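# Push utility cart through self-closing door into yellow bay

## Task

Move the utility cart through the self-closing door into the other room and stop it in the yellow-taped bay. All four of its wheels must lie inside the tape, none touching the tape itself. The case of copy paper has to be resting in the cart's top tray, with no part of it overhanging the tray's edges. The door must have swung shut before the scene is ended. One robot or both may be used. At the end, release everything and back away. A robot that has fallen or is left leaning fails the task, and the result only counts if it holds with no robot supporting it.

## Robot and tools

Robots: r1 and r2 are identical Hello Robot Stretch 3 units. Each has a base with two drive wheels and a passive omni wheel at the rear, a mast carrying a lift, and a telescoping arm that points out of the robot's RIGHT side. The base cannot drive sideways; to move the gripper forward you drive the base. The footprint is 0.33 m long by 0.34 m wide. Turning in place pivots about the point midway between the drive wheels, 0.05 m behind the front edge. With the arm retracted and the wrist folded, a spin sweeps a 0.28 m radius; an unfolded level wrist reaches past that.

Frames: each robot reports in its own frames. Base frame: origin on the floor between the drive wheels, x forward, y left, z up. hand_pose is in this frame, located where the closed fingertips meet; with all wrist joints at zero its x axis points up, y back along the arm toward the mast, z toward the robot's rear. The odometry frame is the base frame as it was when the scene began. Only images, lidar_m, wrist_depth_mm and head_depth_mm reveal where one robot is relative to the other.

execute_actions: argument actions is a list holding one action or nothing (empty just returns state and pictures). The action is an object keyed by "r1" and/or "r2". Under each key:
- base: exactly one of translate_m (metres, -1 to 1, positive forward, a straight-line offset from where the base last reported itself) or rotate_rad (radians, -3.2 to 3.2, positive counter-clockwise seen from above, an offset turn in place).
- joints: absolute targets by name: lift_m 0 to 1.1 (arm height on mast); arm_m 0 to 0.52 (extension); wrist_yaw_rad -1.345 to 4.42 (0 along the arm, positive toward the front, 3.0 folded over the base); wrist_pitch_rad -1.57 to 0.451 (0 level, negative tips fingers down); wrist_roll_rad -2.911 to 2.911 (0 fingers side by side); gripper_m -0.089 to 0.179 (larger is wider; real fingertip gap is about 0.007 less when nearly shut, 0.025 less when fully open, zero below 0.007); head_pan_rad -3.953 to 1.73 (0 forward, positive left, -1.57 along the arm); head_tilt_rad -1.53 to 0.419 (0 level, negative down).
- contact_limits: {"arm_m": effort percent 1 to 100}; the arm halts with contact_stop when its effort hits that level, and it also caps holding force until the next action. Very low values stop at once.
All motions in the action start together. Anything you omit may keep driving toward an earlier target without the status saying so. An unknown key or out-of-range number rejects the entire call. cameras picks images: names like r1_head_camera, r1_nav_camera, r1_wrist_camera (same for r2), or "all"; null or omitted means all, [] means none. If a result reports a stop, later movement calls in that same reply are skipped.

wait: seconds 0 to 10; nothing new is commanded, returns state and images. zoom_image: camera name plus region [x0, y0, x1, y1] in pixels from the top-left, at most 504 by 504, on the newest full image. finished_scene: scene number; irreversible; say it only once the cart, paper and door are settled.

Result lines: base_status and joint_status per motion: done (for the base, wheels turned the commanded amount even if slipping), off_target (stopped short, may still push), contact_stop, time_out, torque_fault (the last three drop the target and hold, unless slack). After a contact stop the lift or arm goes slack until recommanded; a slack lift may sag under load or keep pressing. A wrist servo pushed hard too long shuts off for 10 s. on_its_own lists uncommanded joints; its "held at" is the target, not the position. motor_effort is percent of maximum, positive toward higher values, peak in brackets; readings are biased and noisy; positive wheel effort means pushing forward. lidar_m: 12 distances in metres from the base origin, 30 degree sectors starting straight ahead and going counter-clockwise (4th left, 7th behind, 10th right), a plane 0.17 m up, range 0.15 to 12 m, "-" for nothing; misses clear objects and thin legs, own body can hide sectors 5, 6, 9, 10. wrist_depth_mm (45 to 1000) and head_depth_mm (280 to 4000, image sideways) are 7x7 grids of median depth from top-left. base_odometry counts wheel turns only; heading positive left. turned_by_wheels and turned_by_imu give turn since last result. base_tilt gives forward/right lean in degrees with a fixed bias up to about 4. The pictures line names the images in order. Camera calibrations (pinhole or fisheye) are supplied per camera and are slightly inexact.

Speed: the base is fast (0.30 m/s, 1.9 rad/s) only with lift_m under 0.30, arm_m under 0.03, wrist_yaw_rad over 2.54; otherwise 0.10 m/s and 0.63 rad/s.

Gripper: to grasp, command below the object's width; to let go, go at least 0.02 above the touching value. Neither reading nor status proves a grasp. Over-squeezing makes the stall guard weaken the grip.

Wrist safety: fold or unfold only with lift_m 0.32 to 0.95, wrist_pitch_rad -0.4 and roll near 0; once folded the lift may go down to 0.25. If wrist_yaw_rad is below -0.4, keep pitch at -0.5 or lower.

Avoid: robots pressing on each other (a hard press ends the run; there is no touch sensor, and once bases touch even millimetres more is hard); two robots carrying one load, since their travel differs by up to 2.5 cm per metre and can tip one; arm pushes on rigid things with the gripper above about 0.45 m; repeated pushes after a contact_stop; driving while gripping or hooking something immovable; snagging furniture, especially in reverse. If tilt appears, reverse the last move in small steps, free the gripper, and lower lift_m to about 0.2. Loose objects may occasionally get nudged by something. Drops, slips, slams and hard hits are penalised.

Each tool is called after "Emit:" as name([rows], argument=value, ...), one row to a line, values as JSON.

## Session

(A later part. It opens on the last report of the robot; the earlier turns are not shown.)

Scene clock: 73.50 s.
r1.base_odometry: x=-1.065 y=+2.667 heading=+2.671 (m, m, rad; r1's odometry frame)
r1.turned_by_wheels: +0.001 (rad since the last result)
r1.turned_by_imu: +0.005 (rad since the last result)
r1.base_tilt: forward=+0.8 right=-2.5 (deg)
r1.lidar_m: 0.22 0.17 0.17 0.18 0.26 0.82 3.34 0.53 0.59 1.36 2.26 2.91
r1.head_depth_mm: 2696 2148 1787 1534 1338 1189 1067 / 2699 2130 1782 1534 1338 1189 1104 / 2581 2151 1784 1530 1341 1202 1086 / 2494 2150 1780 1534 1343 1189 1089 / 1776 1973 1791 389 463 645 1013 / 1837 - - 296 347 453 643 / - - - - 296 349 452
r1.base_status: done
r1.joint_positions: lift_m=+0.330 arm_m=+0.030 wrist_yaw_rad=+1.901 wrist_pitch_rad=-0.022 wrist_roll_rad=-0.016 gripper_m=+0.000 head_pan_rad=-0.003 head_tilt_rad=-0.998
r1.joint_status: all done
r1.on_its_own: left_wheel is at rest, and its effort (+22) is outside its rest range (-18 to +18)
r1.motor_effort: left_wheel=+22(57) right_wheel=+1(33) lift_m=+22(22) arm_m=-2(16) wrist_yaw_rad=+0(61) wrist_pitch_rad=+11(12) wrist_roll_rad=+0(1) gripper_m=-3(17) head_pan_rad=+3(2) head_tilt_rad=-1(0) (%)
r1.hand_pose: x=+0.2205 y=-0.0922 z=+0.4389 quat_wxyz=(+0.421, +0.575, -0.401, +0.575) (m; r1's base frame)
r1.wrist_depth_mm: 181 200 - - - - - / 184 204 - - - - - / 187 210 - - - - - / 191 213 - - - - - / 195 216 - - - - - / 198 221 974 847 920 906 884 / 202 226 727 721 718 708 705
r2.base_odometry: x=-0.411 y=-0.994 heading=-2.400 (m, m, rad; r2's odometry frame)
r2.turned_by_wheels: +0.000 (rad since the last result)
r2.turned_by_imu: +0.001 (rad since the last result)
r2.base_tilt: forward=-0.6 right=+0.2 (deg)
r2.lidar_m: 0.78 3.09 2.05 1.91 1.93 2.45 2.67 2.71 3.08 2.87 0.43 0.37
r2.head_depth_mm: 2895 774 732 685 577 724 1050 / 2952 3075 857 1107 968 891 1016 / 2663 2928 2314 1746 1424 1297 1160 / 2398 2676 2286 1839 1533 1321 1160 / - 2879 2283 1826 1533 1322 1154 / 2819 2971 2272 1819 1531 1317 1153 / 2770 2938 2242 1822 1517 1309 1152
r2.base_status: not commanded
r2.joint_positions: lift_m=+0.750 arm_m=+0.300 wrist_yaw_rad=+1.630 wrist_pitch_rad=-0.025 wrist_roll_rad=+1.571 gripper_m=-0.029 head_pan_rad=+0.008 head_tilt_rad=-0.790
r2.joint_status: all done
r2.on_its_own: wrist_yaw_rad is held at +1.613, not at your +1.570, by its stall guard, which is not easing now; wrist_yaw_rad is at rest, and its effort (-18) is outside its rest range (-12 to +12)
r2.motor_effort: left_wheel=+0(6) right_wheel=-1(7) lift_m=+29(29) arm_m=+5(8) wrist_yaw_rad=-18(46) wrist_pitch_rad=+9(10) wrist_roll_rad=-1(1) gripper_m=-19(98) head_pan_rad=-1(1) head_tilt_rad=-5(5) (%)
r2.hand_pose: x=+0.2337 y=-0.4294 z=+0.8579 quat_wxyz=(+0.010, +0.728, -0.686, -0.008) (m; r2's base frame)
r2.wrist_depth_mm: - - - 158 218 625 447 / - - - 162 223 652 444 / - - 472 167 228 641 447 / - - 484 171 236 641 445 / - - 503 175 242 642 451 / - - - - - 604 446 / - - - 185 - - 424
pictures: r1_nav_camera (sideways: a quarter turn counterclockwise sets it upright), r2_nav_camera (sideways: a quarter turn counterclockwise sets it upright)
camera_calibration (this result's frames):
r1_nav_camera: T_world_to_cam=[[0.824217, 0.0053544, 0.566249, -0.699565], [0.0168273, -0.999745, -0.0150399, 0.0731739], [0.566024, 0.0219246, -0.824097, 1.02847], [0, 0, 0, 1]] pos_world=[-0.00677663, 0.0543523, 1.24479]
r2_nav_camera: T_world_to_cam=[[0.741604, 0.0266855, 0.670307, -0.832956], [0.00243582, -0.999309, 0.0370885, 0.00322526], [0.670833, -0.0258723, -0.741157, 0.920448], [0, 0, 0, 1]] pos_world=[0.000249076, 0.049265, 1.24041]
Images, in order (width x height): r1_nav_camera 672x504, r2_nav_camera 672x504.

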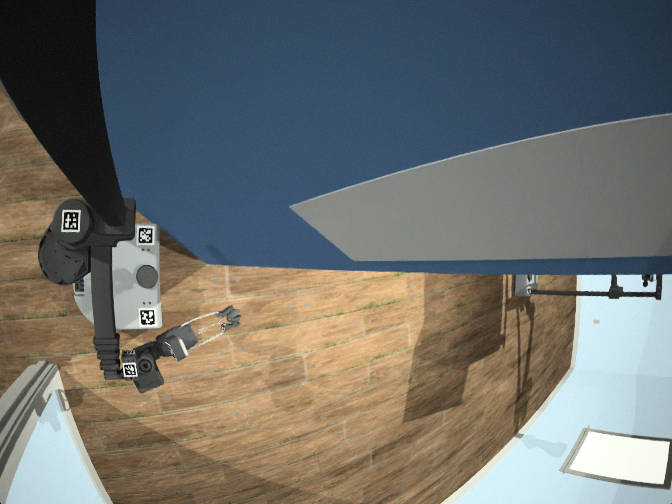

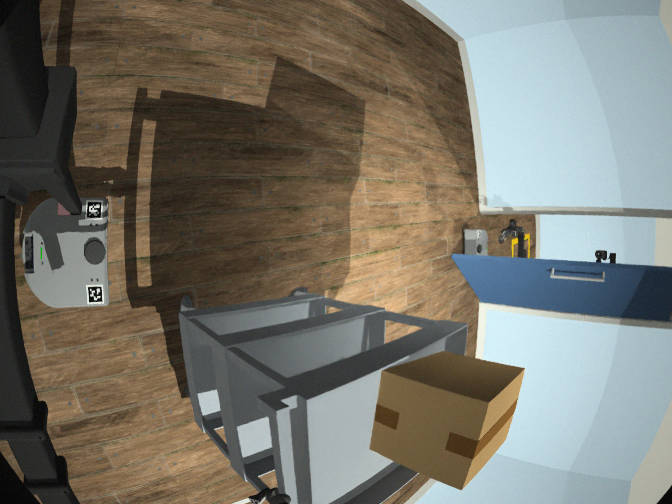

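Emit:
execute_actions([
  {"r1":{"base":{"translate_m":0.12},"joints":{"wrist_yaw_rad":1.0,"head_pan_rad":-1.5}},"r2":{"joints":{"arm_m":0.5,"head_pan_rad":-0.3}}},
], cameras=[])

Emit:
execute_actions([
  {"r1":{"base":{"rotate_rad":1.2}}},
], cameras=["r1_nav_camera"])

Emit:
execute_actions([
  {"r1":{"base":{"translate_m":0.4}},"r2":{"base":{"translate_m":0.3},"joints":{"arm_m":0.42}}},
], cameras=["r1_nav_camera","r2_nav_camera"])

Scene clock: 79.87 s.
r1.base_odometry: x=-1.172 y=+2.721 heading=+2.671 (m, m, rad; r1's odometry frame)
r1.turned_by_wheels: +0.001 (rad since the last result)
r1.turned_by_imu: +0.002 (rad since the last result)
r1.base_tilt: forward=+0.8 right=-2.4 (deg)
r1.lidar_m: 1.71 0.18 0.17 0.18 0.24 0.65 3.45 0.62 0.75 1.73 2.25 2.92
r1.head_depth_mm: 1624 1623 1619 1479 1341 1191 1077 / 1974 2088 1785 1528 1341 1198 1107 / 1966 2157 1796 1531 1341 1233 - / 1980 2140 1790 1534 1347 1211 - / 1977 2155 1790 1540 1337 1181 1078 / 1971 2156 1801 1539 1340 1200 1075 / 1975 2164 1797 1535 1345 1194 1073
r1.base_status: done
r1.joint_positions: lift_m=+0.330 arm_m=+0.030 wrist_yaw_rad=+1.002 wrist_pitch_rad=-0.022 wrist_roll_rad=-0.016 gripper_m=+0.000 head_pan_rad=-1.493 head_tilt_rad=-0.998
r1.joint_status: all done
r1.motor_effort: left_wheel=+18(32) right_wheel=+1(5) lift_m=+22(22) arm_m=-2(2) wrist_yaw_rad=-1(3) wrist_pitch_rad=+11(11) wrist_roll_rad=+0(0) gripper_m=-3(3) head_pan_rad=-4(64) head_tilt_rad=+0(1) (%)
r1.hand_pose: x=+0.1940 y=-0.3128 z=+0.4389 quat_wxyz=(+0.629, +0.344, -0.611, +0.335) (m; r1's base frame)
r1.wrist_depth_mm: - - - - - - - / - - - - - - - / - - - - - - - / - - - - - - - / - - - - - - - / - 992 962 831 919 897 899 / 746 728 734 721 709 721 706
r2.base_odometry: x=-0.411 y=-0.994 heading=-2.400 (m, m, rad; r2's odometry frame)
r2.turned_by_wheels: +0.000 (rad since the last result)
r2.turned_by_imu: +0.000 (rad since the last result)
r2.base_tilt: forward=-0.3 right=+0.1 (deg)
r2.lidar_m: 0.81 3.08 2.05 1.90 1.93 2.45 2.68 2.71 3.10 2.87 0.41 0.39
r2.head_depth_mm: 734 646 769 706 539 1084 1169 / 727 619 733 701 625 818 1146 / 724 648 731 714 970 1123 1128 / 3023 865 837 1152 1294 1273 1157 / 3028 3001 2118 1736 1497 1319 1157 / 2657 2737 2268 1831 1525 1312 1155 / 2285 2600 2252 1827 1525 1311 1151
r2.base_status: not commanded
r2.joint_positions: lift_m=+0.750 arm_m=+0.500 wrist_yaw_rad=+1.614 wrist_pitch_rad=-0.019 wrist_roll_rad=+1.571 gripper_m=-0.029 head_pan_rad=-0.293 head_tilt_rad=-0.790
r2.joint_status: all done
r2.on_its_own: wrist_yaw_rad is held at +1.613, not at your +1.570, by its stall guard, which is not easing now
r2.motor_effort: left_wheel=-3(5) right_wheel=+2(5) lift_m=+27(28) arm_m=+3(3) wrist_yaw_rad=-1(31) wrist_pitch_rad=+6(9) wrist_roll_rad=-1(1) gripper_m=-13(18) head_pan_rad=-3(23) head_tilt_rad=-5(5) (%)
r2.hand_pose: x=+0.2341 y=-0.6336 z=+0.8595 quat_wxyz=(+0.007, +0.722, -0.692, -0.006) (m; r2's base frame)
r2.wrist_depth_mm: - - - - - - - / - - - - - - - / - - - 196 258 268 274 / - - - 258 260 648 452 / - - 553 259 263 645 452 / - - 514 - 267 641 449 / - - 525 203 829 650 449
pictures: none
No camera images: the call's "cameras" was empty. Leave "cameras" out to get every camera's image.

Scene clock: 82.73 s.
r1.base_odometry: x=-1.172 y=+2.721 heading=-2.412 (m, m, rad; r1's odometry frame)
r1.turned_by_wheels: +1.200 (rad since the last result)
r1.turned_by_imu: +1.202 (rad since the last result)
r1.base_tilt: forward=+0.8 right=-2.5 (deg)
r1.lidar_m: - - 0.15 3.54 3.49 0.62 0.88 2.19 2.34 3.40 2.56 -
r1.head_depth_mm: 2699 2132 1790 1532 1340 1192 1073 / 2703 2146 1782 1532 1339 1218 1105 / 2699 2137 1781 1535 1346 1236 - / 2667 2155 1774 1536 1347 1209 - / 2700 2133 1788 1548 1345 1179 443 / 2360 2151 1799 1536 1396 - - / 2521 1964 1793 1606 - - -
r1.base_status: done
r1.joint_positions: lift_m=+0.330 arm_m=+0.030 wrist_yaw_rad=+1.000 wrist_pitch_rad=-0.021 wrist_roll_rad=-0.016 gripper_m=+0.000 head_pan_rad=-1.467 head_tilt_rad=-0.999
r1.joint_status: not commanded
r1.motor_effort: left_wheel=+4(27) right_wheel=+14(20) lift_m=+22(22) arm_m=-2(2) wrist_yaw_rad=+0(2) wrist_pitch_rad=+10(11) wrist_roll_rad=+0(0) gripper_m=-3(4) head_pan_rad=-22(27) head_tilt_rad=+0(15) (%)
r1.hand_pose: x=+0.1938 y=-0.3133 z=+0.4392 quat_wxyz=(+0.629, +0.343, -0.612, +0.335) (m; r1's base frame)
r1.wrist_depth_mm: - - - - - - - / - - - - - - - / - - - - - - - / - - - - - - - / - - - - - - - / - 950 950 854 922 912 884 / 742 746 731 715 729 712 706
r2.base_odometry: x=-0.411 y=-0.994 heading=-2.400 (m, m, rad; r2's odometry frame)
r2.turned_by_wheels: +0.000 (rad since the last result)
r2.turned_by_imu: +0.000 (rad since the last result)
r2.base_tilt: forward=-0.4 right=+0.1 (deg)
r2.lidar_m: 0.81 3.08 2.06 1.91 1.93 2.45 2.67 2.71 3.09 2.87 0.41 0.39
r2.head_depth_mm: 732 645 769 705 540 1087 1170 / 726 621 736 701 624 818 1145 / 724 648 732 713 974 1127 1124 / 3011 865 838 1152 1293 1274 1161 / 3033 3016 2131 1731 1496 1321 1151 / 2736 2797 2271 1816 1523 1312 1154 / 2267 2498 2245 1808 1522 1312 1150
r2.base_status: not commanded
r2.joint_positions: lift_m=+0.750 arm_m=+0.500 wrist_yaw_rad=+1.614 wrist_pitch_rad=-0.019 wrist_roll_rad=+1.571 gripper_m=-0.029 head_pan_rad=-0.293 head_tilt_rad=-0.790
r2.joint_status: not commanded
r2.on_its_own: wrist_yaw_rad is held at +1.613, not at your +1.570, by its stall guard, which is not easing now
r2.motor_effort: left_wheel=-3(3) right_wheel=+2(2) lift_m=+27(27) arm_m=+3(4) wrist_yaw_rad=+0(1) wrist_pitch_rad=+7(6) wrist_roll_rad=-1(1) gripper_m=-13(13) head_pan_rad=-2(3) head_tilt_rad=-6(6) (%)
r2.hand_pose: x=+0.2341 y=-0.6336 z=+0.8595 quat_wxyz=(+0.007, +0.722, -0.692, -0.006) (m; r2's base frame)
r2.wrist_depth_mm: - - - - - - - / - - - - - - - / - - - 196 259 269 273 / - - - 258 260 650 448 / - - 554 260 262 647 449 / - - 511 - 265 648 448 / - - 524 203 824 646 449
pictures: r1_nav_camera (sideways: a quarter turn counterclockwise sets it upright)
camera_calibration (this result's frames):
r1_nav_camera: T_world_to_cam=[[0.0936373, -0.819384, 0.565546, -0.694192], [-0.992196, -0.123778, -0.0150569, 0.0793512], [0.0823397, -0.559722, -0.824579, 1.03205], [0, 0, 0, 1]] pos_world=[0.0587558, 0.0186715, 1.2448]
Images, in order (width x height): r1_nav_camera 672x504.

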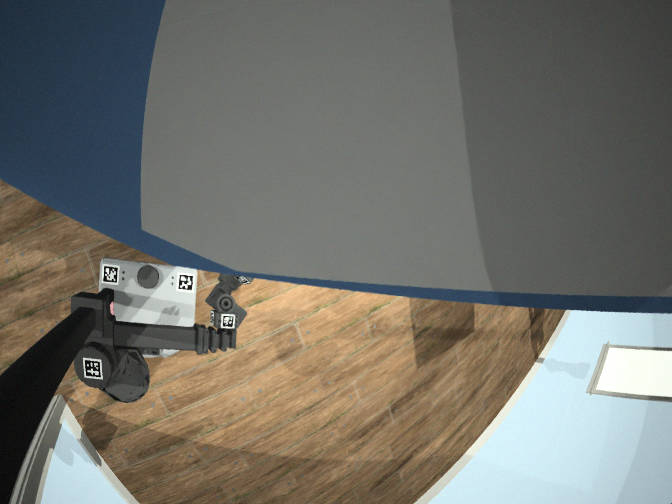

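Scene clock: 88.00 s.
r1.base_odometry: x=-1.470 y=+2.455 heading=-2.412 (m, m, rad; r1's odometry frame)
r1.turned_by_wheels: +0.001 (rad since the last result)
r1.turned_by_imu: +0.002 (rad since the last result)
r1.base_tilt: forward=+0.9 right=-2.4 (deg)
r1.lidar_m: - - 0.15 0.18 3.67 0.97 1.14 2.56 2.73 1.29 0.17 0.15
r1.head_depth_mm: 2677 2140 1785 1529 1344 1189 1072 / 2665 2136 1778 1528 1335 1203 1101 / 2684 2144 1783 1527 1340 1229 - / 2582 2071 1788 1525 1343 1213 - / 1538 1488 1690 1532 1343 1193 837 / 1534 1444 1666 1531 1342 1192 413 / 1100 1439 1745 1532 1340 319 303
r1.base_status: done
r1.joint_positions: lift_m=+0.330 arm_m=+0.030 wrist_yaw_rad=+1.000 wrist_pitch_rad=-0.021 wrist_roll_rad=-0.016 gripper_m=+0.000 head_pan_rad=-1.493 head_tilt_rad=-1.001
r1.joint_status: not commanded
r1.on_its_own: left_wheel is at rest, and its effort (+20) is outside its rest range (-18 to +18)
r1.motor_effort: left_wheel=+20(25) right_wheel=+0(19) lift_m=+22(22) arm_m=-2(2) wrist_yaw_rad=+0(1) wrist_pitch_rad=+10(10) wrist_roll_rad=+1(0) gripper_m=-3(3) head_pan_rad=-5(48) head_tilt_rad=+1(4) (%)
r1.hand_pose: x=+0.1938 y=-0.3133 z=+0.4392 quat_wxyz=(+0.629, +0.343, -0.612, +0.335) (m; r1's base frame)
r1.wrist_depth_mm: - - - - - - - / - - - - - - - / - - - - - - - / - - - - - - - / - - - - - - 843 / - 956 964 859 949 917 895 / 744 744 724 725 723 709 708
r2.base_odometry: x=-0.632 y=-1.197 heading=-2.400 (m, m, rad; r2's odometry frame)
r2.turned_by_wheels: +0.000 (rad since the last result)
r2.turned_by_imu: -0.005 (rad since the last result)
r2.base_tilt: forward=-0.4 right=+0.3 (deg)
r2.lidar_m: 0.61 2.89 2.10 1.94 1.97 2.48 2.97 3.02 3.06 2.83 0.36 0.33
r2.head_depth_mm: 3218 612 769 704 576 820 1169 / 727 581 690 700 554 735 1127 / 720 565 651 699 906 852 1063 / 715 629 723 710 990 1189 1158 / 1946 907 832 1118 1351 1309 1154 / 2502 2352 2128 1824 1527 1312 1155 / - 2960 2272 1826 1521 1304 1155
r2.base_status: done
r2.joint_positions: lift_m=+0.750 arm_m=+0.420 wrist_yaw_rad=+1.617 wrist_pitch_rad=-0.025 wrist_roll_rad=+1.571 gripper_m=-0.029 head_pan_rad=-0.293 head_tilt_rad=-0.791
r2.joint_status: all done
r2.on_its_own: wrist_yaw_rad is held at +1.613, not at your +1.570, by its stall guard, which is not easing now
r2.motor_effort: left_wheel=-4(45) right_wheel=+6(59) lift_m=+27(27) arm_m=-3(8) wrist_yaw_rad=-4(54) wrist_pitch_rad=+9(9) wrist_roll_rad=-1(1) gripper_m=-13(13) head_pan_rad=-3(3) head_tilt_rad=-5(5) (%)
r2.hand_pose: x=+0.2339 y=-0.5536 z=+0.8579 quat_wxyz=(+0.010, +0.723, -0.691, -0.009) (m; r2's base frame)
r2.wrist_depth_mm: - - - 181 - - 975 / - - - 181 244 256 262 / - - - 180 245 605 429 / - - - 180 242 650 448 / - - 515 209 243 645 451 / - - 484 - 548 641 444 / - - 493 179 811 635 451
pictures: r1_nav_camera (sideways: a quarter turn counterclockwise sets it upright), r2_nav_camera (sideways: a quarter turn counterclockwise sets it upright)
camera_calibration (this result's frames):
r1_nav_camera: T_world_to_cam=[[0.0720702, -0.822678, 0.563921, -0.691944], [-0.995119, -0.0975248, -0.0150963, 0.0794202], [0.0674156, -0.56008, -0.825691, 1.03358], [0, 0, 0, 1]] pos_world=[0.0592214, 0.0173877, 1.24482]
r2_nav_camera: T_world_to_cam=[[0.716497, -0.194903, 0.669809, -0.832155], [-0.294442, -0.954949, 0.0370925, 0.00503115], [0.632405, -0.223797, -0.741606, 0.921266], [0, 0, 0, 1]] pos_world=[0.0151052, 0.0487917, 1.24042]
Images, in order (width x height): r1_nav_camera 672x504, r2_nav_camera 672x504.

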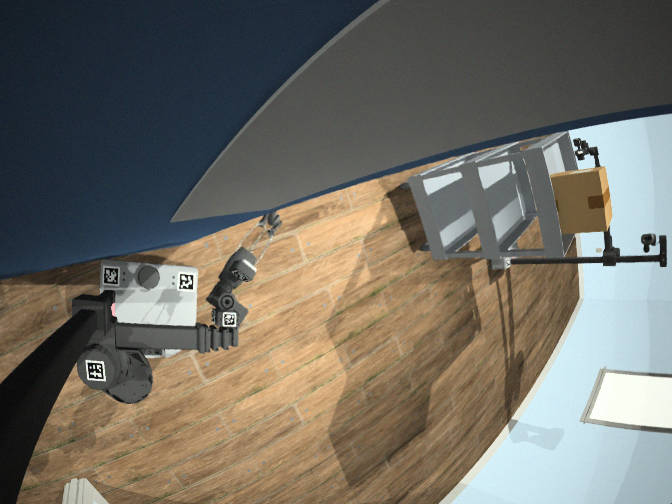

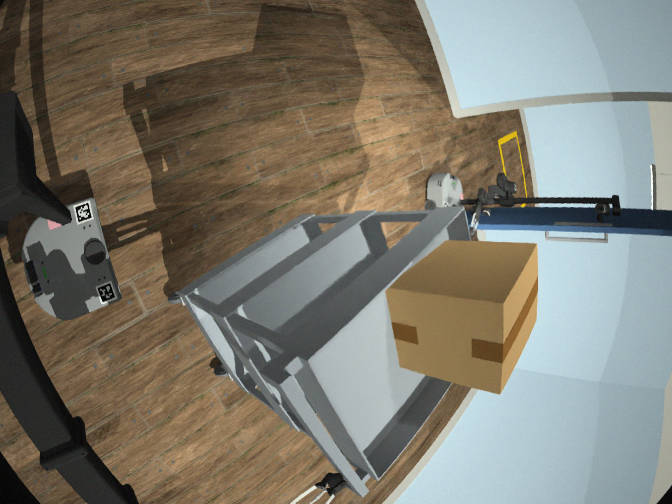

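Emit:
execute_actions([
  {"r1":{"base":{"translate_m":0.3},"joints":{"wrist_yaw_rad":0.3}},"r2":{"joints":{"gripper_m":0.08,"arm_m":0.3,"wrist_yaw_rad":1.57}}},
], cameras=["r1_nav_camera"])

Emit:
execute_actions([
  {"r2":{"base":{"translate_m":0.025}}},
], cameras=["r2_head_camera","r2_nav_camera"])

Scene clock: 96.27 s.
r1.base_odometry: x=-1.693 y=+2.255 heading=-2.411 (m, m, rad; r1's odometry frame)
r1.turned_by_wheels: +0.001 (rad since the last result)
r1.turned_by_imu: +0.107 (rad since the last result)
r1.base_tilt: forward=+0.8 right=-2.4 (deg)
r1.lidar_m: 2.15 - 0.15 0.18 0.53 1.23 1.53 2.81 3.12 1.16 4.38 2.33
r1.head_depth_mm: 2601 2144 1796 1537 1345 1192 1070 / 1207 1491 1748 1540 1346 1201 1101 / 1080 1460 1664 1545 1347 1230 - / 1087 1372 1671 1541 1341 1175 1090 / 1559 1853 1756 1544 1344 1188 1072 / 2720 2169 1804 1537 1346 1191 1070 / 2709 2176 1790 1536 1342 1195 1073
r1.base_status: translate_m off_target (by the wheels' count: +0.2998 of +0.3000)
r1.joint_positions: lift_m=+0.330 arm_m=+0.030 wrist_yaw_rad=+0.300 wrist_pitch_rad=-0.021 wrist_roll_rad=-0.016 gripper_m=+0.000 head_pan_rad=-1.496 head_tilt_rad=-0.995
r1.joint_status: all done
r1.on_its_own: left_wheel is at rest, and its effort (+34) is outside its rest range (-18 to +18)
r1.motor_effort: left_wheel=+34(80) right_wheel=-2(20) lift_m=+22(21) arm_m=-2(2) wrist_yaw_rad=-1(5) wrist_pitch_rad=+10(11) wrist_roll_rad=+0(0) gripper_m=-3(3) head_pan_rad=-3(4) head_tilt_rad=-1(2) (%)
r1.hand_pose: x=+0.0542 y=-0.4194 z=+0.4392 quat_wxyz=(+0.706, +0.113, -0.692, +0.099) (m; r1's base frame)
r1.wrist_depth_mm: - - - - - - - / - - - - - - - / - - - - 848 - - / - - - - - - - / - - - - 911 - - / - 959 948 846 907 908 903 / 730 740 740 729 712 712 702
r2.base_odometry: x=-0.632 y=-1.197 heading=-2.400 (m, m, rad; r2's odometry frame)
r2.turned_by_wheels: +0.000 (rad since the last result)
r2.turned_by_imu: +0.001 (rad since the last result)
r2.base_tilt: forward=-0.4 right=+0.2 (deg)
r2.lidar_m: 0.61 2.89 2.10 1.94 1.96 2.47 2.97 3.02 3.06 2.84 0.37 0.34
r2.head_depth_mm: 3226 621 792 703 561 874 1165 / 727 588 701 703 547 758 1126 / 720 572 660 699 908 837 1061 / 715 624 716 705 992 1169 1159 / 2100 900 834 1122 1356 1316 1154 / - 2992 2121 1824 1519 1316 1152 / - 2967 2254 1819 1516 1305 1150
r2.base_status: not commanded
r2.joint_positions: lift_m=+0.750 arm_m=+0.300 wrist_yaw_rad=+1.569 wrist_pitch_rad=-0.025 wrist_roll_rad=+1.571 gripper_m=+0.080 head_pan_rad=-0.293 head_tilt_rad=-0.791
r2.joint_status: all done
r2.motor_effort: left_wheel=+0(15) right_wheel=+0(20) lift_m=+27(27) arm_m=-3(6) wrist_yaw_rad=+1(29) wrist_pitch_rad=+9(12) wrist_roll_rad=-1(1) gripper_m=+1(95) head_pan_rad=-4(4) head_tilt_rad=-5(5) (%)
r2.hand_pose: x=+0.2342 y=-0.4457 z=+0.8578 quat_wxyz=(+0.010, +0.706, -0.708, -0.009) (m; r2's base frame)
r2.wrist_depth_mm: - - - 172 236 - 407 / - - - 171 235 602 451 / - - - 168 232 639 450 / - - 473 168 231 650 450 / - - 472 167 229 645 449 / - - 480 165 225 636 444 / - - - 164 224 570 449
pictures: r1_nav_camera (sideways: a quarter turn counterclockwise sets it upright)
camera_calibration (this result's frames):
r1_nav_camera: T_world_to_cam=[[0.0693365, -0.819389, 0.569029, -0.698583], [-0.9954, -0.0946281, -0.0149722, 0.0792605], [0.0661142, -0.565374, -0.822181, 1.02903], [0, 0, 0, 1]] pos_world=[0.0592998, 0.016875, 1.24475]
Images, in order (width x height): r1_nav_camera 672x504.

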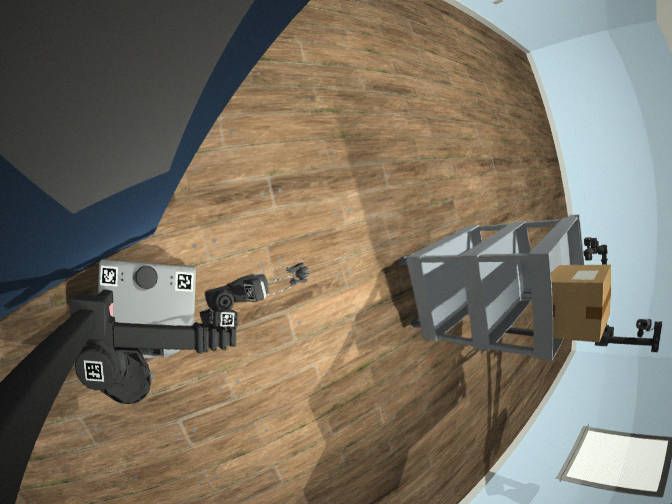

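Scene clock: 97.93 s.
r1.base_odometry: x=-1.693 y=+2.255 heading=-2.411 (m, m, rad; r1's odometry frame)
r1.turned_by_wheels: +0.000 (rad since the last result)
r1.turned_by_imu: +0.000 (rad since the last result)
r1.base_tilt: forward=+0.9 right=-2.5 (deg)
r1.lidar_m: 2.15 - 0.15 0.18 0.53 1.23 1.53 2.81 3.13 1.16 4.40 2.33
r1.head_depth_mm: 2625 2168 1785 1542 1345 1187 1070 / 1203 1490 1754 1540 1344 1198 1108 / 1085 1447 1684 1540 1343 1233 - / 1081 1374 1668 1543 1342 1176 1088 / 1558 1859 1746 1537 1342 1192 1072 / 2717 2149 1808 1531 1345 1196 1076 / 2720 2168 1805 1536 1344 1194 1073
r1.base_status: not commanded
r1.joint_positions: lift_m=+0.330 arm_m=+0.030 wrist_yaw_rad=+0.300 wrist_pitch_rad=-0.021 wrist_roll_rad=-0.016 gripper_m=+0.000 head_pan_rad=-1.496 head_tilt_rad=-0.995
r1.joint_status: not commanded
r1.on_its_own: left_wheel is at rest, and its effort (+34) is outside its rest range (-18 to +18)
r1.motor_effort: left_wheel=+34(34) right_wheel=-1(1) lift_m=+22(22) arm_m=-2(2) wrist_yaw_rad=+0(0) wrist_pitch_rad=+10(10) wrist_roll_rad=+0(0) gripper_m=-3(4) head_pan_rad=-3(3) head_tilt_rad=-2(2) (%)
r1.hand_pose: x=+0.0542 y=-0.4194 z=+0.4392 quat_wxyz=(+0.706, +0.113, -0.692, +0.099) (m; r1's base frame)
r1.wrist_depth_mm: - - - - - - - / - - - - - - - / - - - - 848 - - / - - - - - - - / - - - - 908 - - / - 982 953 843 930 909 905 / 740 739 739 711 716 709 709
r2.base_odometry: x=-0.651 y=-1.214 heading=-2.400 (m, m, rad; r2's odometry frame)
r2.turned_by_wheels: +0.000 (rad since the last result)
r2.turned_by_imu: +0.000 (rad since the last result)
r2.base_tilt: forward=-0.5 right=+0.2 (deg)
r2.lidar_m: 0.59 2.87 2.10 1.94 1.97 2.49 3.00 3.05 3.06 2.83 0.33 0.32
r2.head_depth_mm: 3177 588 715 704 591 489 1165 / 727 570 663 700 574 646 1110 / 721 544 627 696 618 851 1026 / 715 620 711 690 970 1164 1157 / 2135 2039 856 1102 1322 1319 1156 / - 2984 2125 1823 1522 1312 1153 / - 2957 2249 1821 1525 1312 1153
r2.base_status: done
r2.joint_positions: lift_m=+0.750 arm_m=+0.300 wrist_yaw_rad=+1.569 wrist_pitch_rad=-0.025 wrist_roll_rad=+1.571 gripper_m=+0.080 head_pan_rad=-0.293 head_tilt_rad=-0.791
r2.joint_status: not commanded
r2.motor_effort: left_wheel=+0(6) right_wheel=+0(5) lift_m=+27(27) arm_m=-3(3) wrist_yaw_rad=+1(1) wrist_pitch_rad=+9(9) wrist_roll_rad=-1(1) gripper_m=+0(1) head_pan_rad=-2(3) head_tilt_rad=-5(5) (%)
r2.hand_pose: x=+0.2342 y=-0.4457 z=+0.8578 quat_wxyz=(+0.010, +0.706, -0.708, -0.009) (m; r2's base frame)
r2.wrist_depth_mm: - - - 147 211 - 412 / - - - 145 210 638 449 / - - - 144 208 645 446 / - - 445 143 206 640 445 / - 442 448 142 204 649 446 / - - 454 141 201 646 445 / - - 465 139 201 566 446
pictures: r2_head_camera (sideways: a quarter turn clockwise sets it upright), r2_nav_camera (sideways: a quarter turn counterclockwise sets it upright)
camera_calibration (this result's frames):
r2_head_camera: T_world_to_cam=[[-0.699644, 0.202722, -0.685129, 0.913705], [0.308156, 0.950751, -0.0333672, 0.0421981], [0.644623, -0.234472, -0.727657, 0.905354], [0, 0, 0, 1]] pos_world=[0.0426521, -0.0130682, 1.2862]
r2_nav_camera: T_world_to_cam=[[0.716494, -0.194916, 0.669809, -0.832155], [-0.29446, -0.954944, 0.0370925, 0.00503126], [0.6324, -0.223809, -0.741606, 0.921266], [0, 0, 0, 1]] pos_world=[0.0151061, 0.0487915, 1.24042]
Images, in order (width x height): r2_head_camera 896x504, r2_nav_camera 672x504.

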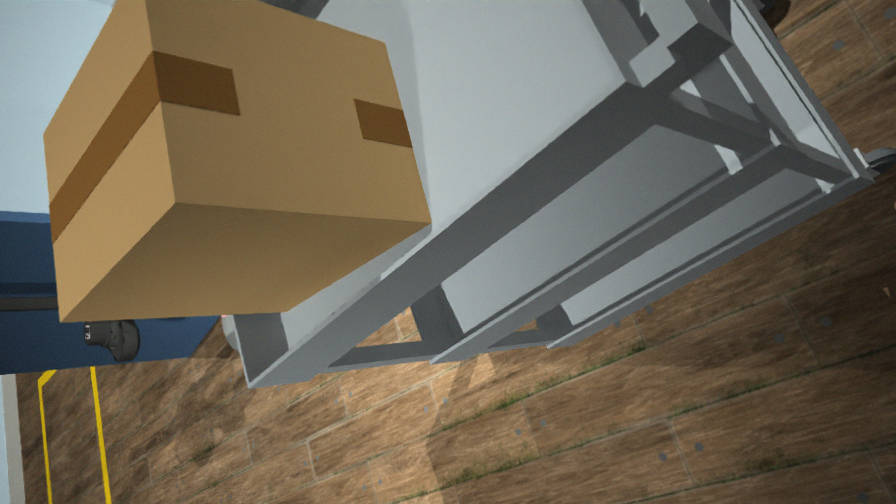

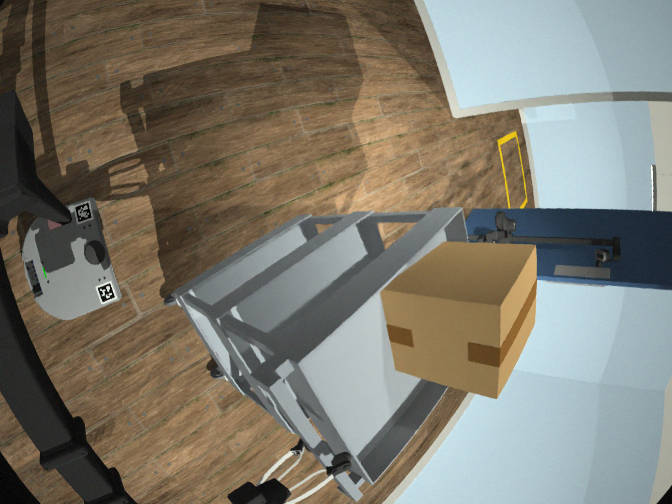

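Emit:
execute_actions([
  {"r1":{"base":{"translate_m":-0.01},"joints":{"wrist_yaw_rad":1.4,"head_pan_rad":-2.4}},"r2":{"joints":{"gripper_m":-0.03,"head_pan_rad":0}}},
], cameras=[])

Emit:
execute_actions([
  {"r2":{"base":{"translate_m":0.45}}},
], cameras=["r1_nav_camera","r2_nav_camera"])

Scene clock: 102.43 s.
r1.base_odometry: x=-1.686 y=+2.261 heading=-2.411 (m, m, rad; r1's odometry frame)
r1.turned_by_wheels: +0.000 (rad since the last result)
r1.turned_by_imu: +0.000 (rad since the last result)
r1.base_tilt: forward=+0.9 right=-2.5 (deg)
r1.lidar_m: 2.21 - 0.15 0.18 0.55 1.22 1.51 2.79 3.13 1.16 4.41 2.34
r1.head_depth_mm: 2423 2170 1787 1540 1342 1197 - / 2453 2161 1799 1543 1341 1214 - / 2522 2169 1787 1536 1342 1215 - / 2620 2158 1809 1537 1343 1231 - / 2693 2172 1795 1550 1350 1231 1057 / 2719 2177 1805 1540 1349 1205 1042 / 2730 2170 1812 1535 1341 1193 1082
r1.base_status: done
r1.joint_positions: lift_m=+0.330 arm_m=+0.030 wrist_yaw_rad=+1.398 wrist_pitch_rad=-0.021 wrist_roll_rad=-0.016 gripper_m=+0.000 head_pan_rad=-2.393 head_tilt_rad=-0.995
r1.joint_status: all done
r1.motor_effort: left_wheel=+2(25) right_wheel=+0(7) lift_m=+22(21) arm_m=-2(2) wrist_yaw_rad=+2(1) wrist_pitch_rad=+10(10) wrist_roll_rad=+0(0) gripper_m=-2(3) head_pan_rad=-5(61) head_tilt_rad=-2(2) (%)
r1.hand_pose: x=+0.2305 y=-0.2192 z=+0.4392 quat_wxyz=(+0.551, +0.457, -0.532, +0.453) (m; r1's base frame)
r1.wrist_depth_mm: - - - - - - - / - - - - - - - / - - - - - - - / - - - - - - - / - - - - - - - / - 956 959 847 937 909 903 / 744 748 728 729 719 708 691
r2.base_odometry: x=-0.651 y=-1.214 heading=-2.400 (m, m, rad; r2's odometry frame)
r2.turned_by_wheels: +0.000 (rad since the last result)
r2.turned_by_imu: +0.001 (rad since the last result)
r2.base_tilt: forward=-0.3 right=+0.2 (deg)
r2.lidar_m: 0.60 2.87 2.10 1.95 1.97 2.48 2.99 3.04 3.05 2.83 0.32 0.31
r2.head_depth_mm: 1837 572 597 661 561 806 729 / 2207 762 781 684 947 837 963 / - 2919 877 1094 1045 1193 1144 / - 3012 2290 1836 1507 1318 1157 / - 2997 2268 1831 1530 1316 1157 / 2546 2746 2269 1825 1525 1318 1152 / 2466 2716 2256 1815 1524 1315 1151
r2.base_status: not commanded
r2.joint_positions: lift_m=+0.750 arm_m=+0.300 wrist_yaw_rad=+1.568 wrist_pitch_rad=-0.027 wrist_roll_rad=+1.571 gripper_m=-0.029 head_pan_rad=-0.007 head_tilt_rad=-0.791
r2.joint_status: all done
r2.motor_effort: left_wheel=+3(6) right_wheel=-6(14) lift_m=+27(27) arm_m=-3(3) wrist_yaw_rad=+4(3) wrist_pitch_rad=+9(10) wrist_roll_rad=-1(1) gripper_m=-24(98) head_pan_rad=+3(21) head_tilt_rad=-5(5) (%)
r2.hand_pose: x=+0.2341 y=-0.4460 z=+0.8575 quat_wxyz=(+0.010, +0.706, -0.708, -0.009) (m; r2's base frame)
r2.wrist_depth_mm: - - - 142 207 - 411 / - - - 141 206 643 444 / - - - 140 204 644 447 / - - 442 139 202 639 444 / - 440 442 138 201 641 448 / - 445 444 136 199 642 444 / - - 456 136 197 605 448
pictures: none
No camera images: the call's "cameras" was empty. Leave "cameras" out to get every camera's image.

Scene clock: 107.90 s.
r1.base_odometry: x=-1.686 y=+2.261 heading=-2.411 (m, m, rad; r1's odometry frame)
r1.turned_by_wheels: +0.000 (rad since the last result)
r1.turned_by_imu: +0.001 (rad since the last result)
r1.base_tilt: forward=+0.9 right=-2.4 (deg)
r1.lidar_m: 2.20 - 0.15 0.18 0.55 1.22 1.52 2.79 0.88 0.73 4.42 2.35
r1.head_depth_mm: 2407 2160 1807 1527 1348 1192 - / 2442 2172 1792 1541 1344 1211 - / 2551 2163 1803 1538 1343 1216 - / 2616 2165 1804 1531 1343 1235 - / 2687 2163 1806 1542 1342 1237 1060 / 2754 2180 1799 1537 1349 1202 1045 / 2755 2180 1445 1390 1321 1194 1085
r1.base_status: not commanded
r1.joint_positions: lift_m=+0.330 arm_m=+0.030 wrist_yaw_rad=+1.398 wrist_pitch_rad=-0.021 wrist_roll_rad=-0.016 gripper_m=+0.000 head_pan_rad=-2.393 head_tilt_rad=-0.995
r1.joint_status: not commanded
r1.motor_effort: left_wheel=+3(3) right_wheel=+0(0) lift_m=+22(22) arm_m=-2(2) wrist_yaw_rad=+2(1) wrist_pitch_rad=+10(10) wrist_roll_rad=+0(0) gripper_m=-4(3) head_pan_rad=-4(5) head_tilt_rad=-1(2) (%)
r1.hand_pose: x=+0.2305 y=-0.2192 z=+0.4392 quat_wxyz=(+0.551, +0.457, -0.532, +0.453) (m; r1's base frame)
r1.wrist_depth_mm: - - - - - - - / - - - - - - - / - - - - - - - / - - - - - - - / - - - - - - - / - 956 937 827 918 909 896 / 739 735 725 726 724 707 688
r2.base_odometry: x=-0.983 y=-1.518 heading=-2.400 (m, m, rad; r2's odometry frame)
r2.turned_by_wheels: +0.000 (rad since the last result)
r2.turned_by_imu: +0.001 (rad since the last result)
r2.base_tilt: forward=-0.3 right=+0.3 (deg)
r2.lidar_m: 0.45 2.41 2.16 2.00 2.02 2.56 3.45 3.49 2.99 2.77 0.28 0.29
r2.head_depth_mm: 1526 501 510 628 589 512 712 / 1953 547 564 620 569 837 772 / - 666 732 669 950 887 1080 / - 3051 826 1025 1156 1265 1157 / - 2987 2282 1834 1537 1315 1156 / 3625 2469 2279 1826 1533 1315 1154 / 2076 2351 2266 1816 1525 1307 1149
r2.base_status: done
r2.joint_positions: lift_m=+0.750 arm_m=+0.300 wrist_yaw_rad=+1.579 wrist_pitch_rad=-0.028 wrist_roll_rad=+1.571 gripper_m=-0.026 head_pan_rad=-0.007 head_tilt_rad=-0.791
r2.joint_status: not commanded
r2.motor_effort: left_wheel=-4(12) right_wheel=+7(36) lift_m=+27(27) arm_m=-3(3) wrist_yaw_rad=-9(11) wrist_pitch_rad=+10(10) wrist_roll_rad=-1(0) gripper_m=-22(25) head_pan_rad=+3(3) head_tilt_rad=-5(4) (%)
r2.hand_pose: x=+0.2341 y=-0.4432 z=+0.8571 quat_wxyz=(+0.011, +0.710, -0.704, -0.010) (m; r2's base frame)
r2.wrist_depth_mm: - - - 164 237 - 343 / - - - 157 228 - 420 / - - - 150 219 600 443 / - - - 145 209 642 446 / - - 443 139 203 638 442 / - 425 428 134 197 632 446 / - 418 425 130 187 642 444
pictures: r1_nav_camera (sideways: a quarter turn counterclockwise sets it upright), r2_nav_camera (sideways: a quarter turn counterclockwise sets it upright)
camera_calibration (this result's frames):
r1_nav_camera: T_world_to_cam=[[-0.596898, -0.565613, 0.569029, -0.694518], [-0.695235, 0.718627, -0.0149722, 0.0774295], [-0.400451, -0.404546, -0.822181, 1.03187], [0, 0, 0, 1]] pos_world=[0.0524901, -0.0310313, 1.24475]
r2_nav_camera: T_world_to_cam=[[0.742377, 0.0152244, 0.66981, -0.832313], [-0.0129749, -0.999228, 0.0370925, 0.00331419], [0.669857, -0.0362273, -0.741606, 0.921038], [0, 0, 0, 1]] pos_world=[0.000969528, 0.0493498, 1.24042]
Images, in order (width x height): r1_nav_camera 672x504, r2_nav_camera 672x504.

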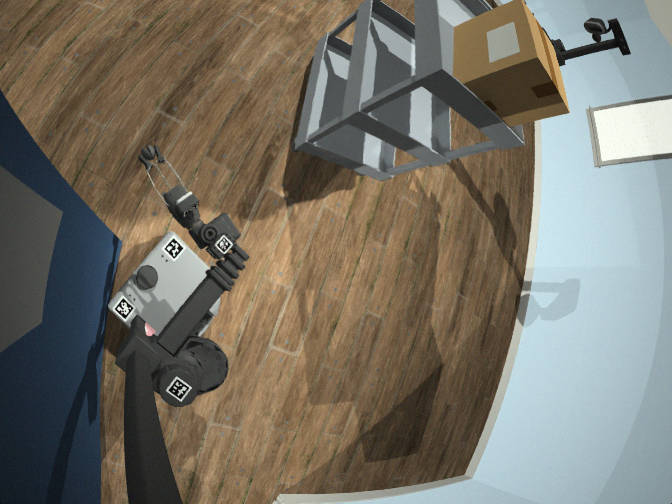

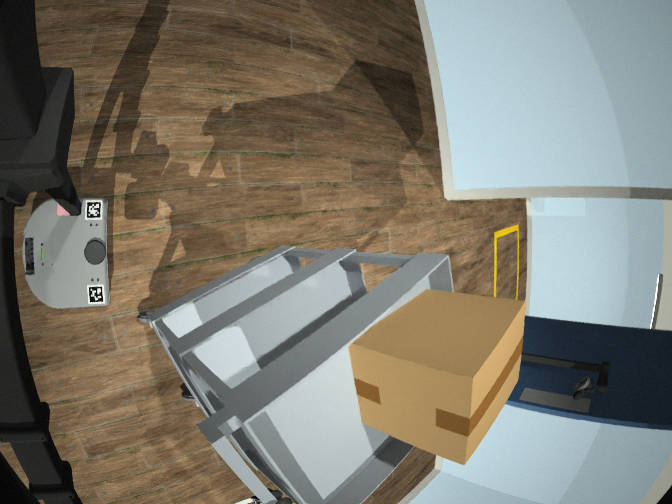

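Emit:
execute_actions([
  {"r2":{"base":{"rotate_rad":0.35}}},
], cameras=[])

Emit:
execute_actions([
  {"r2":{"base":{"translate_m":0.25}}},
], cameras=["r1_nav_camera","r2_nav_camera"])

Scene clock: 111.33 s.
r1.base_odometry: x=-1.686 y=+2.261 heading=-2.411 (m, m, rad; r1's odometry frame)
r1.turned_by_wheels: +0.000 (rad since the last result)
r1.turned_by_imu: +0.000 (rad since the last result)
r1.base_tilt: forward=+0.8 right=-2.5 (deg)
r1.lidar_m: 2.21 - 0.15 0.18 0.55 1.22 1.52 2.80 0.66 0.62 4.43 2.36
r1.head_depth_mm: 2393 2155 1789 1533 1342 1195 - / 2441 2173 1801 1545 1341 1212 - / 2544 2159 1803 1537 1347 1210 - / 2621 2184 1798 1543 1346 1232 - / 2696 2175 1799 1535 1343 1232 1058 / 2736 2092 1170 1395 1323 1203 1041 / 2746 825 1144 1017 1262 1190 1082
r1.base_status: not commanded
r1.joint_positions: lift_m=+0.330 arm_m=+0.030 wrist_yaw_rad=+1.398 wrist_pitch_rad=-0.021 wrist_roll_rad=-0.016 gripper_m=+0.000 head_pan_rad=-2.393 head_tilt_rad=-0.995
r1.joint_status: not commanded
r1.motor_effort: left_wheel=+3(3) right_wheel=+0(0) lift_m=+22(22) arm_m=-2(2) wrist_yaw_rad=+1(2) wrist_pitch_rad=+10(10) wrist_roll_rad=+0(0) gripper_m=-3(4) head_pan_rad=-5(5) head_tilt_rad=-2(2) (%)
r1.hand_pose: x=+0.2305 y=-0.2192 z=+0.4392 quat_wxyz=(+0.551, +0.457, -0.532, +0.453) (m; r1's base frame)
r1.wrist_depth_mm: - - - - - - - / - - - - - - - / - - - - - - - / - - - - - - - / - - - - - - - / - 950 948 846 923 918 901 / 738 743 729 736 715 703 699
r2.base_odometry: x=-0.983 y=-1.518 heading=-2.050 (m, m, rad; r2's odometry frame)
r2.turned_by_wheels: +0.350 (rad since the last result)
r2.turned_by_imu: +0.350 (rad since the last result)
r2.base_tilt: forward=-0.6 right=+0.3 (deg)
r2.lidar_m: 2.37 2.37 2.00 2.00 2.27 3.45 3.46 3.29 2.78 2.78 0.39 0.36
r2.head_depth_mm: - 3062 818 689 915 807 950 / - 3043 2086 1134 1023 1114 1007 / 2123 2428 2293 1844 1510 1320 1164 / 2156 2478 2292 1836 1543 1320 1165 / 2227 2521 2284 1822 1536 1319 1158 / 2249 2590 2270 1813 1528 1310 1150 / 2285 2614 2258 1818 1527 1311 1152
r2.base_status: done
r2.joint_positions: lift_m=+0.750 arm_m=+0.300 wrist_yaw_rad=+1.564 wrist_pitch_rad=-0.027 wrist_roll_rad=+1.571 gripper_m=-0.026 head_pan_rad=-0.007 head_tilt_rad=-0.791
r2.joint_status: not commanded
r2.motor_effort: left_wheel=-2(31) right_wheel=-1(44) lift_m=+27(27) arm_m=-2(3) wrist_yaw_rad=+7(45) wrist_pitch_rad=+9(11) wrist_roll_rad=-1(1) gripper_m=-23(24) head_pan_rad=+4(3) head_tilt_rad=-5(5) (%)
r2.hand_pose: x=+0.2341 y=-0.4468 z=+0.8575 quat_wxyz=(+0.010, +0.705, -0.709, -0.009) (m; r2's base frame)
r2.wrist_depth_mm: - - - 112 171 574 447 / - - - 115 176 603 449 / - 418 425 119 181 647 447 / - 435 431 123 185 644 448 / - - 457 126 191 640 446 / - - 477 129 199 597 445 / - - - 134 205 - 431
pictures: none
No camera images: the call's "cameras" was empty. Leave "cameras" out to get every camera's image.

Scene clock: 114.80 s.
r1.base_odometry: x=-1.686 y=+2.261 heading=-2.411 (m, m, rad; r1's odometry frame)
r1.turned_by_wheels: +0.000 (rad since the last result)
r1.turned_by_imu: +0.000 (rad since the last result)
r1.base_tilt: forward=+0.9 right=-2.4 (deg)
r1.lidar_m: 2.20 - 0.15 0.18 0.55 1.22 1.52 0.79 0.45 0.57 4.42 2.34
r1.head_depth_mm: 2393 2169 1793 1539 1343 1194 - / 2445 2164 1798 1538 1346 1213 - / 2508 2163 1799 1539 1345 1212 - / 2615 2033 1715 1476 1344 1239 - / 638 713 1064 999 1211 1238 1061 / 537 612 669 861 1212 1204 1046 / 507 623 688 976 1254 1198 1081
r1.base_status: not commanded
r1.joint_positions: lift_m=+0.330 arm_m=+0.030 wrist_yaw_rad=+1.398 wrist_pitch_rad=-0.021 wrist_roll_rad=-0.016 gripper_m=+0.000 head_pan_rad=-2.393 head_tilt_rad=-0.995
r1.joint_status: not commanded
r1.motor_effort: left_wheel=+3(3) right_wheel=+0(0) lift_m=+22(21) arm_m=-2(2) wrist_yaw_rad=+2(2) wrist_pitch_rad=+10(10) wrist_roll_rad=+0(0) gripper_m=-3(2) head_pan_rad=-5(5) head_tilt_rad=-2(1) (%)
r1.hand_pose: x=+0.2305 y=-0.2192 z=+0.4392 quat_wxyz=(+0.551, +0.457, -0.532, +0.453) (m; r1's base frame)
r1.wrist_depth_mm: - - - - - - - / - - - - - - - / - - - - - - - / - - - - - - - / - - - - - - - / - 947 946 844 937 914 894 / 751 736 734 719 728 714 710
r2.base_odometry: x=-1.098 y=-1.740 heading=-2.050 (m, m, rad; r2's odometry frame)
r2.turned_by_wheels: +0.000 (rad since the last result)
r2.turned_by_imu: +0.000 (rad since the last result)
r2.base_tilt: forward=-0.4 right=+0.4 (deg)
r2.lidar_m: 2.13 2.29 1.94 1.94 2.21 3.70 3.71 3.35 2.84 2.83 0.39 0.37
r2.head_depth_mm: - 3073 837 723 938 792 1014 / 3781 2923 2227 1168 1049 1148 1011 / 1896 2150 2307 1840 1531 1330 1162 / 1930 2210 2277 1839 1539 1319 1161 / 1970 2248 2273 1833 1534 1315 1156 / 2012 2313 2267 1826 1528 1313 1157 / 2050 2364 2249 1820 1524 1305 1150
r2.base_status: done
r2.joint_positions: lift_m=+0.750 arm_m=+0.300 wrist_yaw_rad=+1.574 wrist_pitch_rad=-0.028 wrist_roll_rad=+1.571 gripper_m=-0.026 head_pan_rad=-0.007 head_tilt_rad=-0.791
r2.joint_status: not commanded
r2.motor_effort: left_wheel=-8(14) right_wheel=+11(36) lift_m=+27(27) arm_m=-2(2) wrist_yaw_rad=-5(8) wrist_pitch_rad=+10(10) wrist_roll_rad=-1(0) gripper_m=-23(23) head_pan_rad=+3(3) head_tilt_rad=-5(5) (%)
r2.hand_pose: x=+0.2341 y=-0.4442 z=+0.8570 quat_wxyz=(+0.011, +0.708, -0.706, -0.010) (m; r2's base frame)
r2.wrist_depth_mm: - - - 107 165 565 446 / - - - 111 170 602 444 / - 417 416 115 177 630 445 / - 444 441 119 183 637 446 / - - 465 123 191 642 440 / - - - 128 199 593 441 / - - - 134 209 - 420
pictures: r1_nav_camera (sideways: a quarter turn counterclockwise sets it upright), r2_nav_camera (sideways: a quarter turn counterclockwise sets it upright)
camera_calibration (this result's frames):
r1_nav_camera: T_world_to_cam=[[-0.5969, -0.565611, 0.569029, -0.694518], [-0.695233, 0.718629, -0.0149722, 0.0774295], [-0.400452, -0.404545, -0.822181, 1.03187], [0, 0, 0, 1]] pos_world=[0.0524901, -0.0310314, 1.24475]
r2_nav_camera: T_world_to_cam=[[0.742376, 0.0152797, 0.669809, -0.832313], [-0.0129004, -0.999229, 0.0370925, 0.00331374], [0.669859, -0.0361774, -0.741606, 0.921038], [0, 0, 0, 1]] pos_world=[0.000965837, 0.0493494, 1.24042]
Images, in order (width x height): r1_nav_camera 672x504, r2_nav_camera 672x504.

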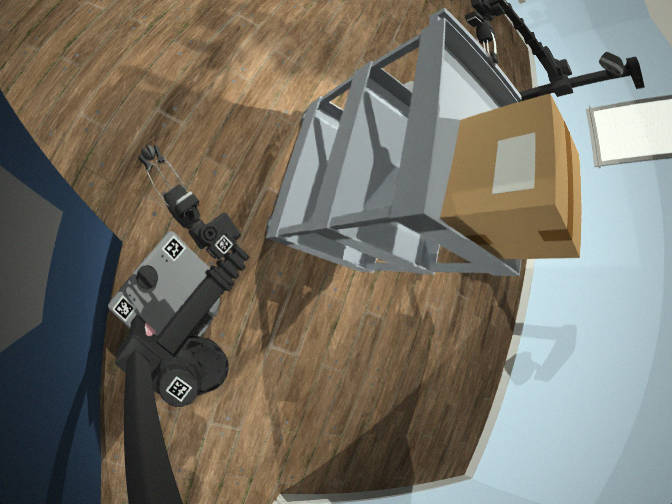

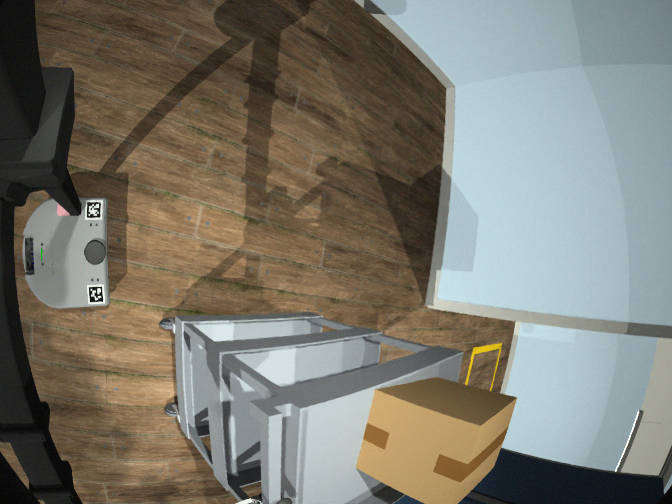

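Emit:
execute_actions([
  {"r1":{"joints":{"arm_m":0,"head_pan_rad":-2.9}},"r2":{"base":{"translate_m":0.4},"joints":{"arm_m":0.32,"head_pan_rad":-0.3}}},
], cameras=["r1_nav_camera","r2_nav_camera"])

Scene clock: 121.73 s.
r1.base_odometry: x=-1.686 y=+2.261 heading=-2.411 (m, m, rad; r1's odometry frame)
r1.turned_by_wheels: +0.000 (rad since the last result)
r1.turned_by_imu: +0.001 (rad since the last result)
r1.base_tilt: forward=+0.8 right=-2.5 (deg)
r1.lidar_m: 2.20 - 0.15 0.18 0.55 1.22 0.38 0.37 0.40 0.59 4.44 2.35
r1.head_depth_mm: 1897 1945 1802 1532 1346 1190 1107 / 2447 2160 1785 1539 1342 1231 - / 2486 2160 1798 1480 1348 - - / 2444 802 655 632 899 1213 - / 462 523 639 599 903 1198 - / 463 519 638 594 886 1168 - / 463 517 634 613 866 1157 1077
r1.base_status: not commanded
r1.joint_positions: lift_m=+0.330 arm_m=+0.001 wrist_yaw_rad=+1.398 wrist_pitch_rad=-0.021 wrist_roll_rad=-0.016 gripper_m=+0.000 head_pan_rad=-2.893 head_tilt_rad=-0.995
r1.joint_status: all done
r1.motor_effort: left_wheel=+3(3) right_wheel=+0(0) lift_m=+22(22) arm_m=-5(4) wrist_yaw_rad=+1(2) wrist_pitch_rad=+10(10) wrist_roll_rad=+0(0) gripper_m=-4(3) head_pan_rad=-5(44) head_tilt_rad=-2(2) (%)
r1.hand_pose: x=+0.2305 y=-0.1902 z=+0.4392 quat_wxyz=(+0.550, +0.457, -0.532, +0.453) (m; r1's base frame)
r1.wrist_depth_mm: - - - - - - - / - - - - - - - / - - - - - - - / - - - - - - - / - - - - - - - / - 972 932 857 935 915 885 / 738 730 727 720 721 711 705
r2.base_odometry: x=-1.283 y=-2.094 heading=-2.051 (m, m, rad; r2's odometry frame)
r2.turned_by_wheels: -0.001 (rad since the last result)
r2.turned_by_imu: +0.000 (rad since the last result)
r2.base_tilt: forward=-0.5 right=+0.2 (deg)
r2.lidar_m: 1.74 1.98 1.85 1.85 2.10 3.54 4.09 3.46 2.93 2.92 0.40 0.39
r2.head_depth_mm: 731 613 718 705 534 873 1145 / 742 645 728 683 629 810 1129 / - 995 843 1101 994 1146 1127 / - 3027 2147 1744 1465 1319 1160 / 1522 1753 2046 1836 1529 1319 1154 / 1518 1729 2015 1829 1520 1314 1156 / 1508 1710 1991 1823 1527 1309 1150
r2.base_status: done
r2.joint_positions: lift_m=+0.750 arm_m=+0.320 wrist_yaw_rad=+1.557 wrist_pitch_rad=-0.029 wrist_roll_rad=+1.571 gripper_m=-0.026 head_pan_rad=-0.293 head_tilt_rad=-0.791
r2.joint_status: all done
r2.on_its_own: wrist_yaw_rad is at rest, and its effort (+14) is outside its rest range (-12 to +12)
r2.motor_effort: left_wheel=-11(13) right_wheel=+13(29) lift_m=+28(27) arm_m=+3(2) wrist_yaw_rad=+14(17) wrist_pitch_rad=+10(11) wrist_roll_rad=-1(1) gripper_m=-23(23) head_pan_rad=-4(22) head_tilt_rad=-5(5) (%)
r2.hand_pose: x=+0.2341 y=-0.4683 z=+0.8570 quat_wxyz=(+0.010, +0.702, -0.712, -0.010) (m; r2's base frame)
r2.wrist_depth_mm: - - - 106 164 564 443 / - - - 110 170 599 444 / - 410 414 114 177 612 443 / - 443 443 119 183 639 448 / - - 462 123 191 638 445 / - - - 128 199 581 443 / - - - 134 209 - 422
pictures: r1_nav_camera (sideways: a quarter turn counterclockwise sets it upright), r2_nav_camera (sideways: a quarter turn counterclockwise sets it upright)
camera_calibration (this result's frames):
r1_nav_camera: T_world_to_cam=[[-0.794995, -0.210213, 0.569029, -0.69331], [-0.265608, 0.963965, -0.0149722, 0.0748088], [-0.545377, -0.163042, -0.822181, 1.03276], [0, 0, 0, 1]] pos_world=[0.0319345, -0.0494728, 1.24475]
r2_nav_camera: T_world_to_cam=[[0.716567, -0.194645, 0.66981, -0.832156], [-0.294099, -0.955055, 0.0370925, 0.00502906], [0.632485, -0.22357, -0.741606, 0.921266], [0, 0, 0, 1]] pos_world=[0.0150877, 0.0487949, 1.24042]
Images, in order (width x height): r1_nav_camera 672x504, r2_nav_camera 672x504.

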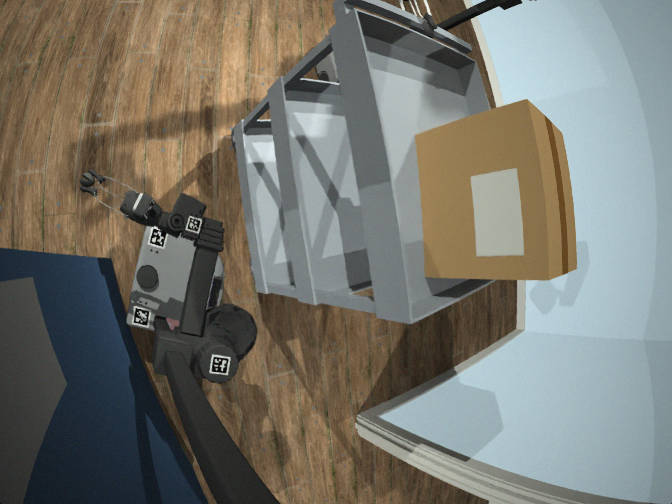

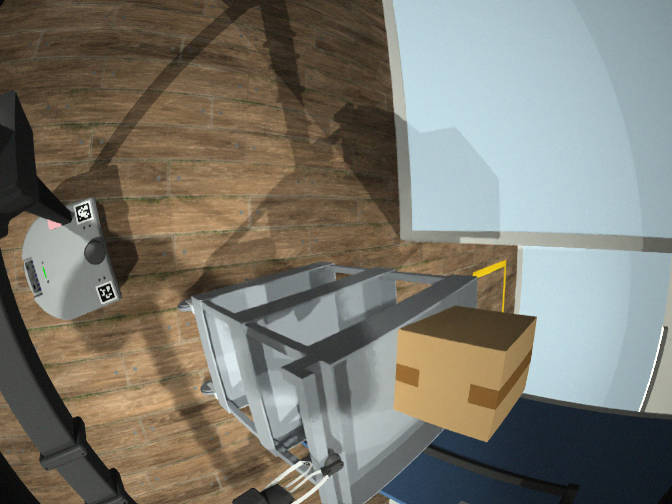

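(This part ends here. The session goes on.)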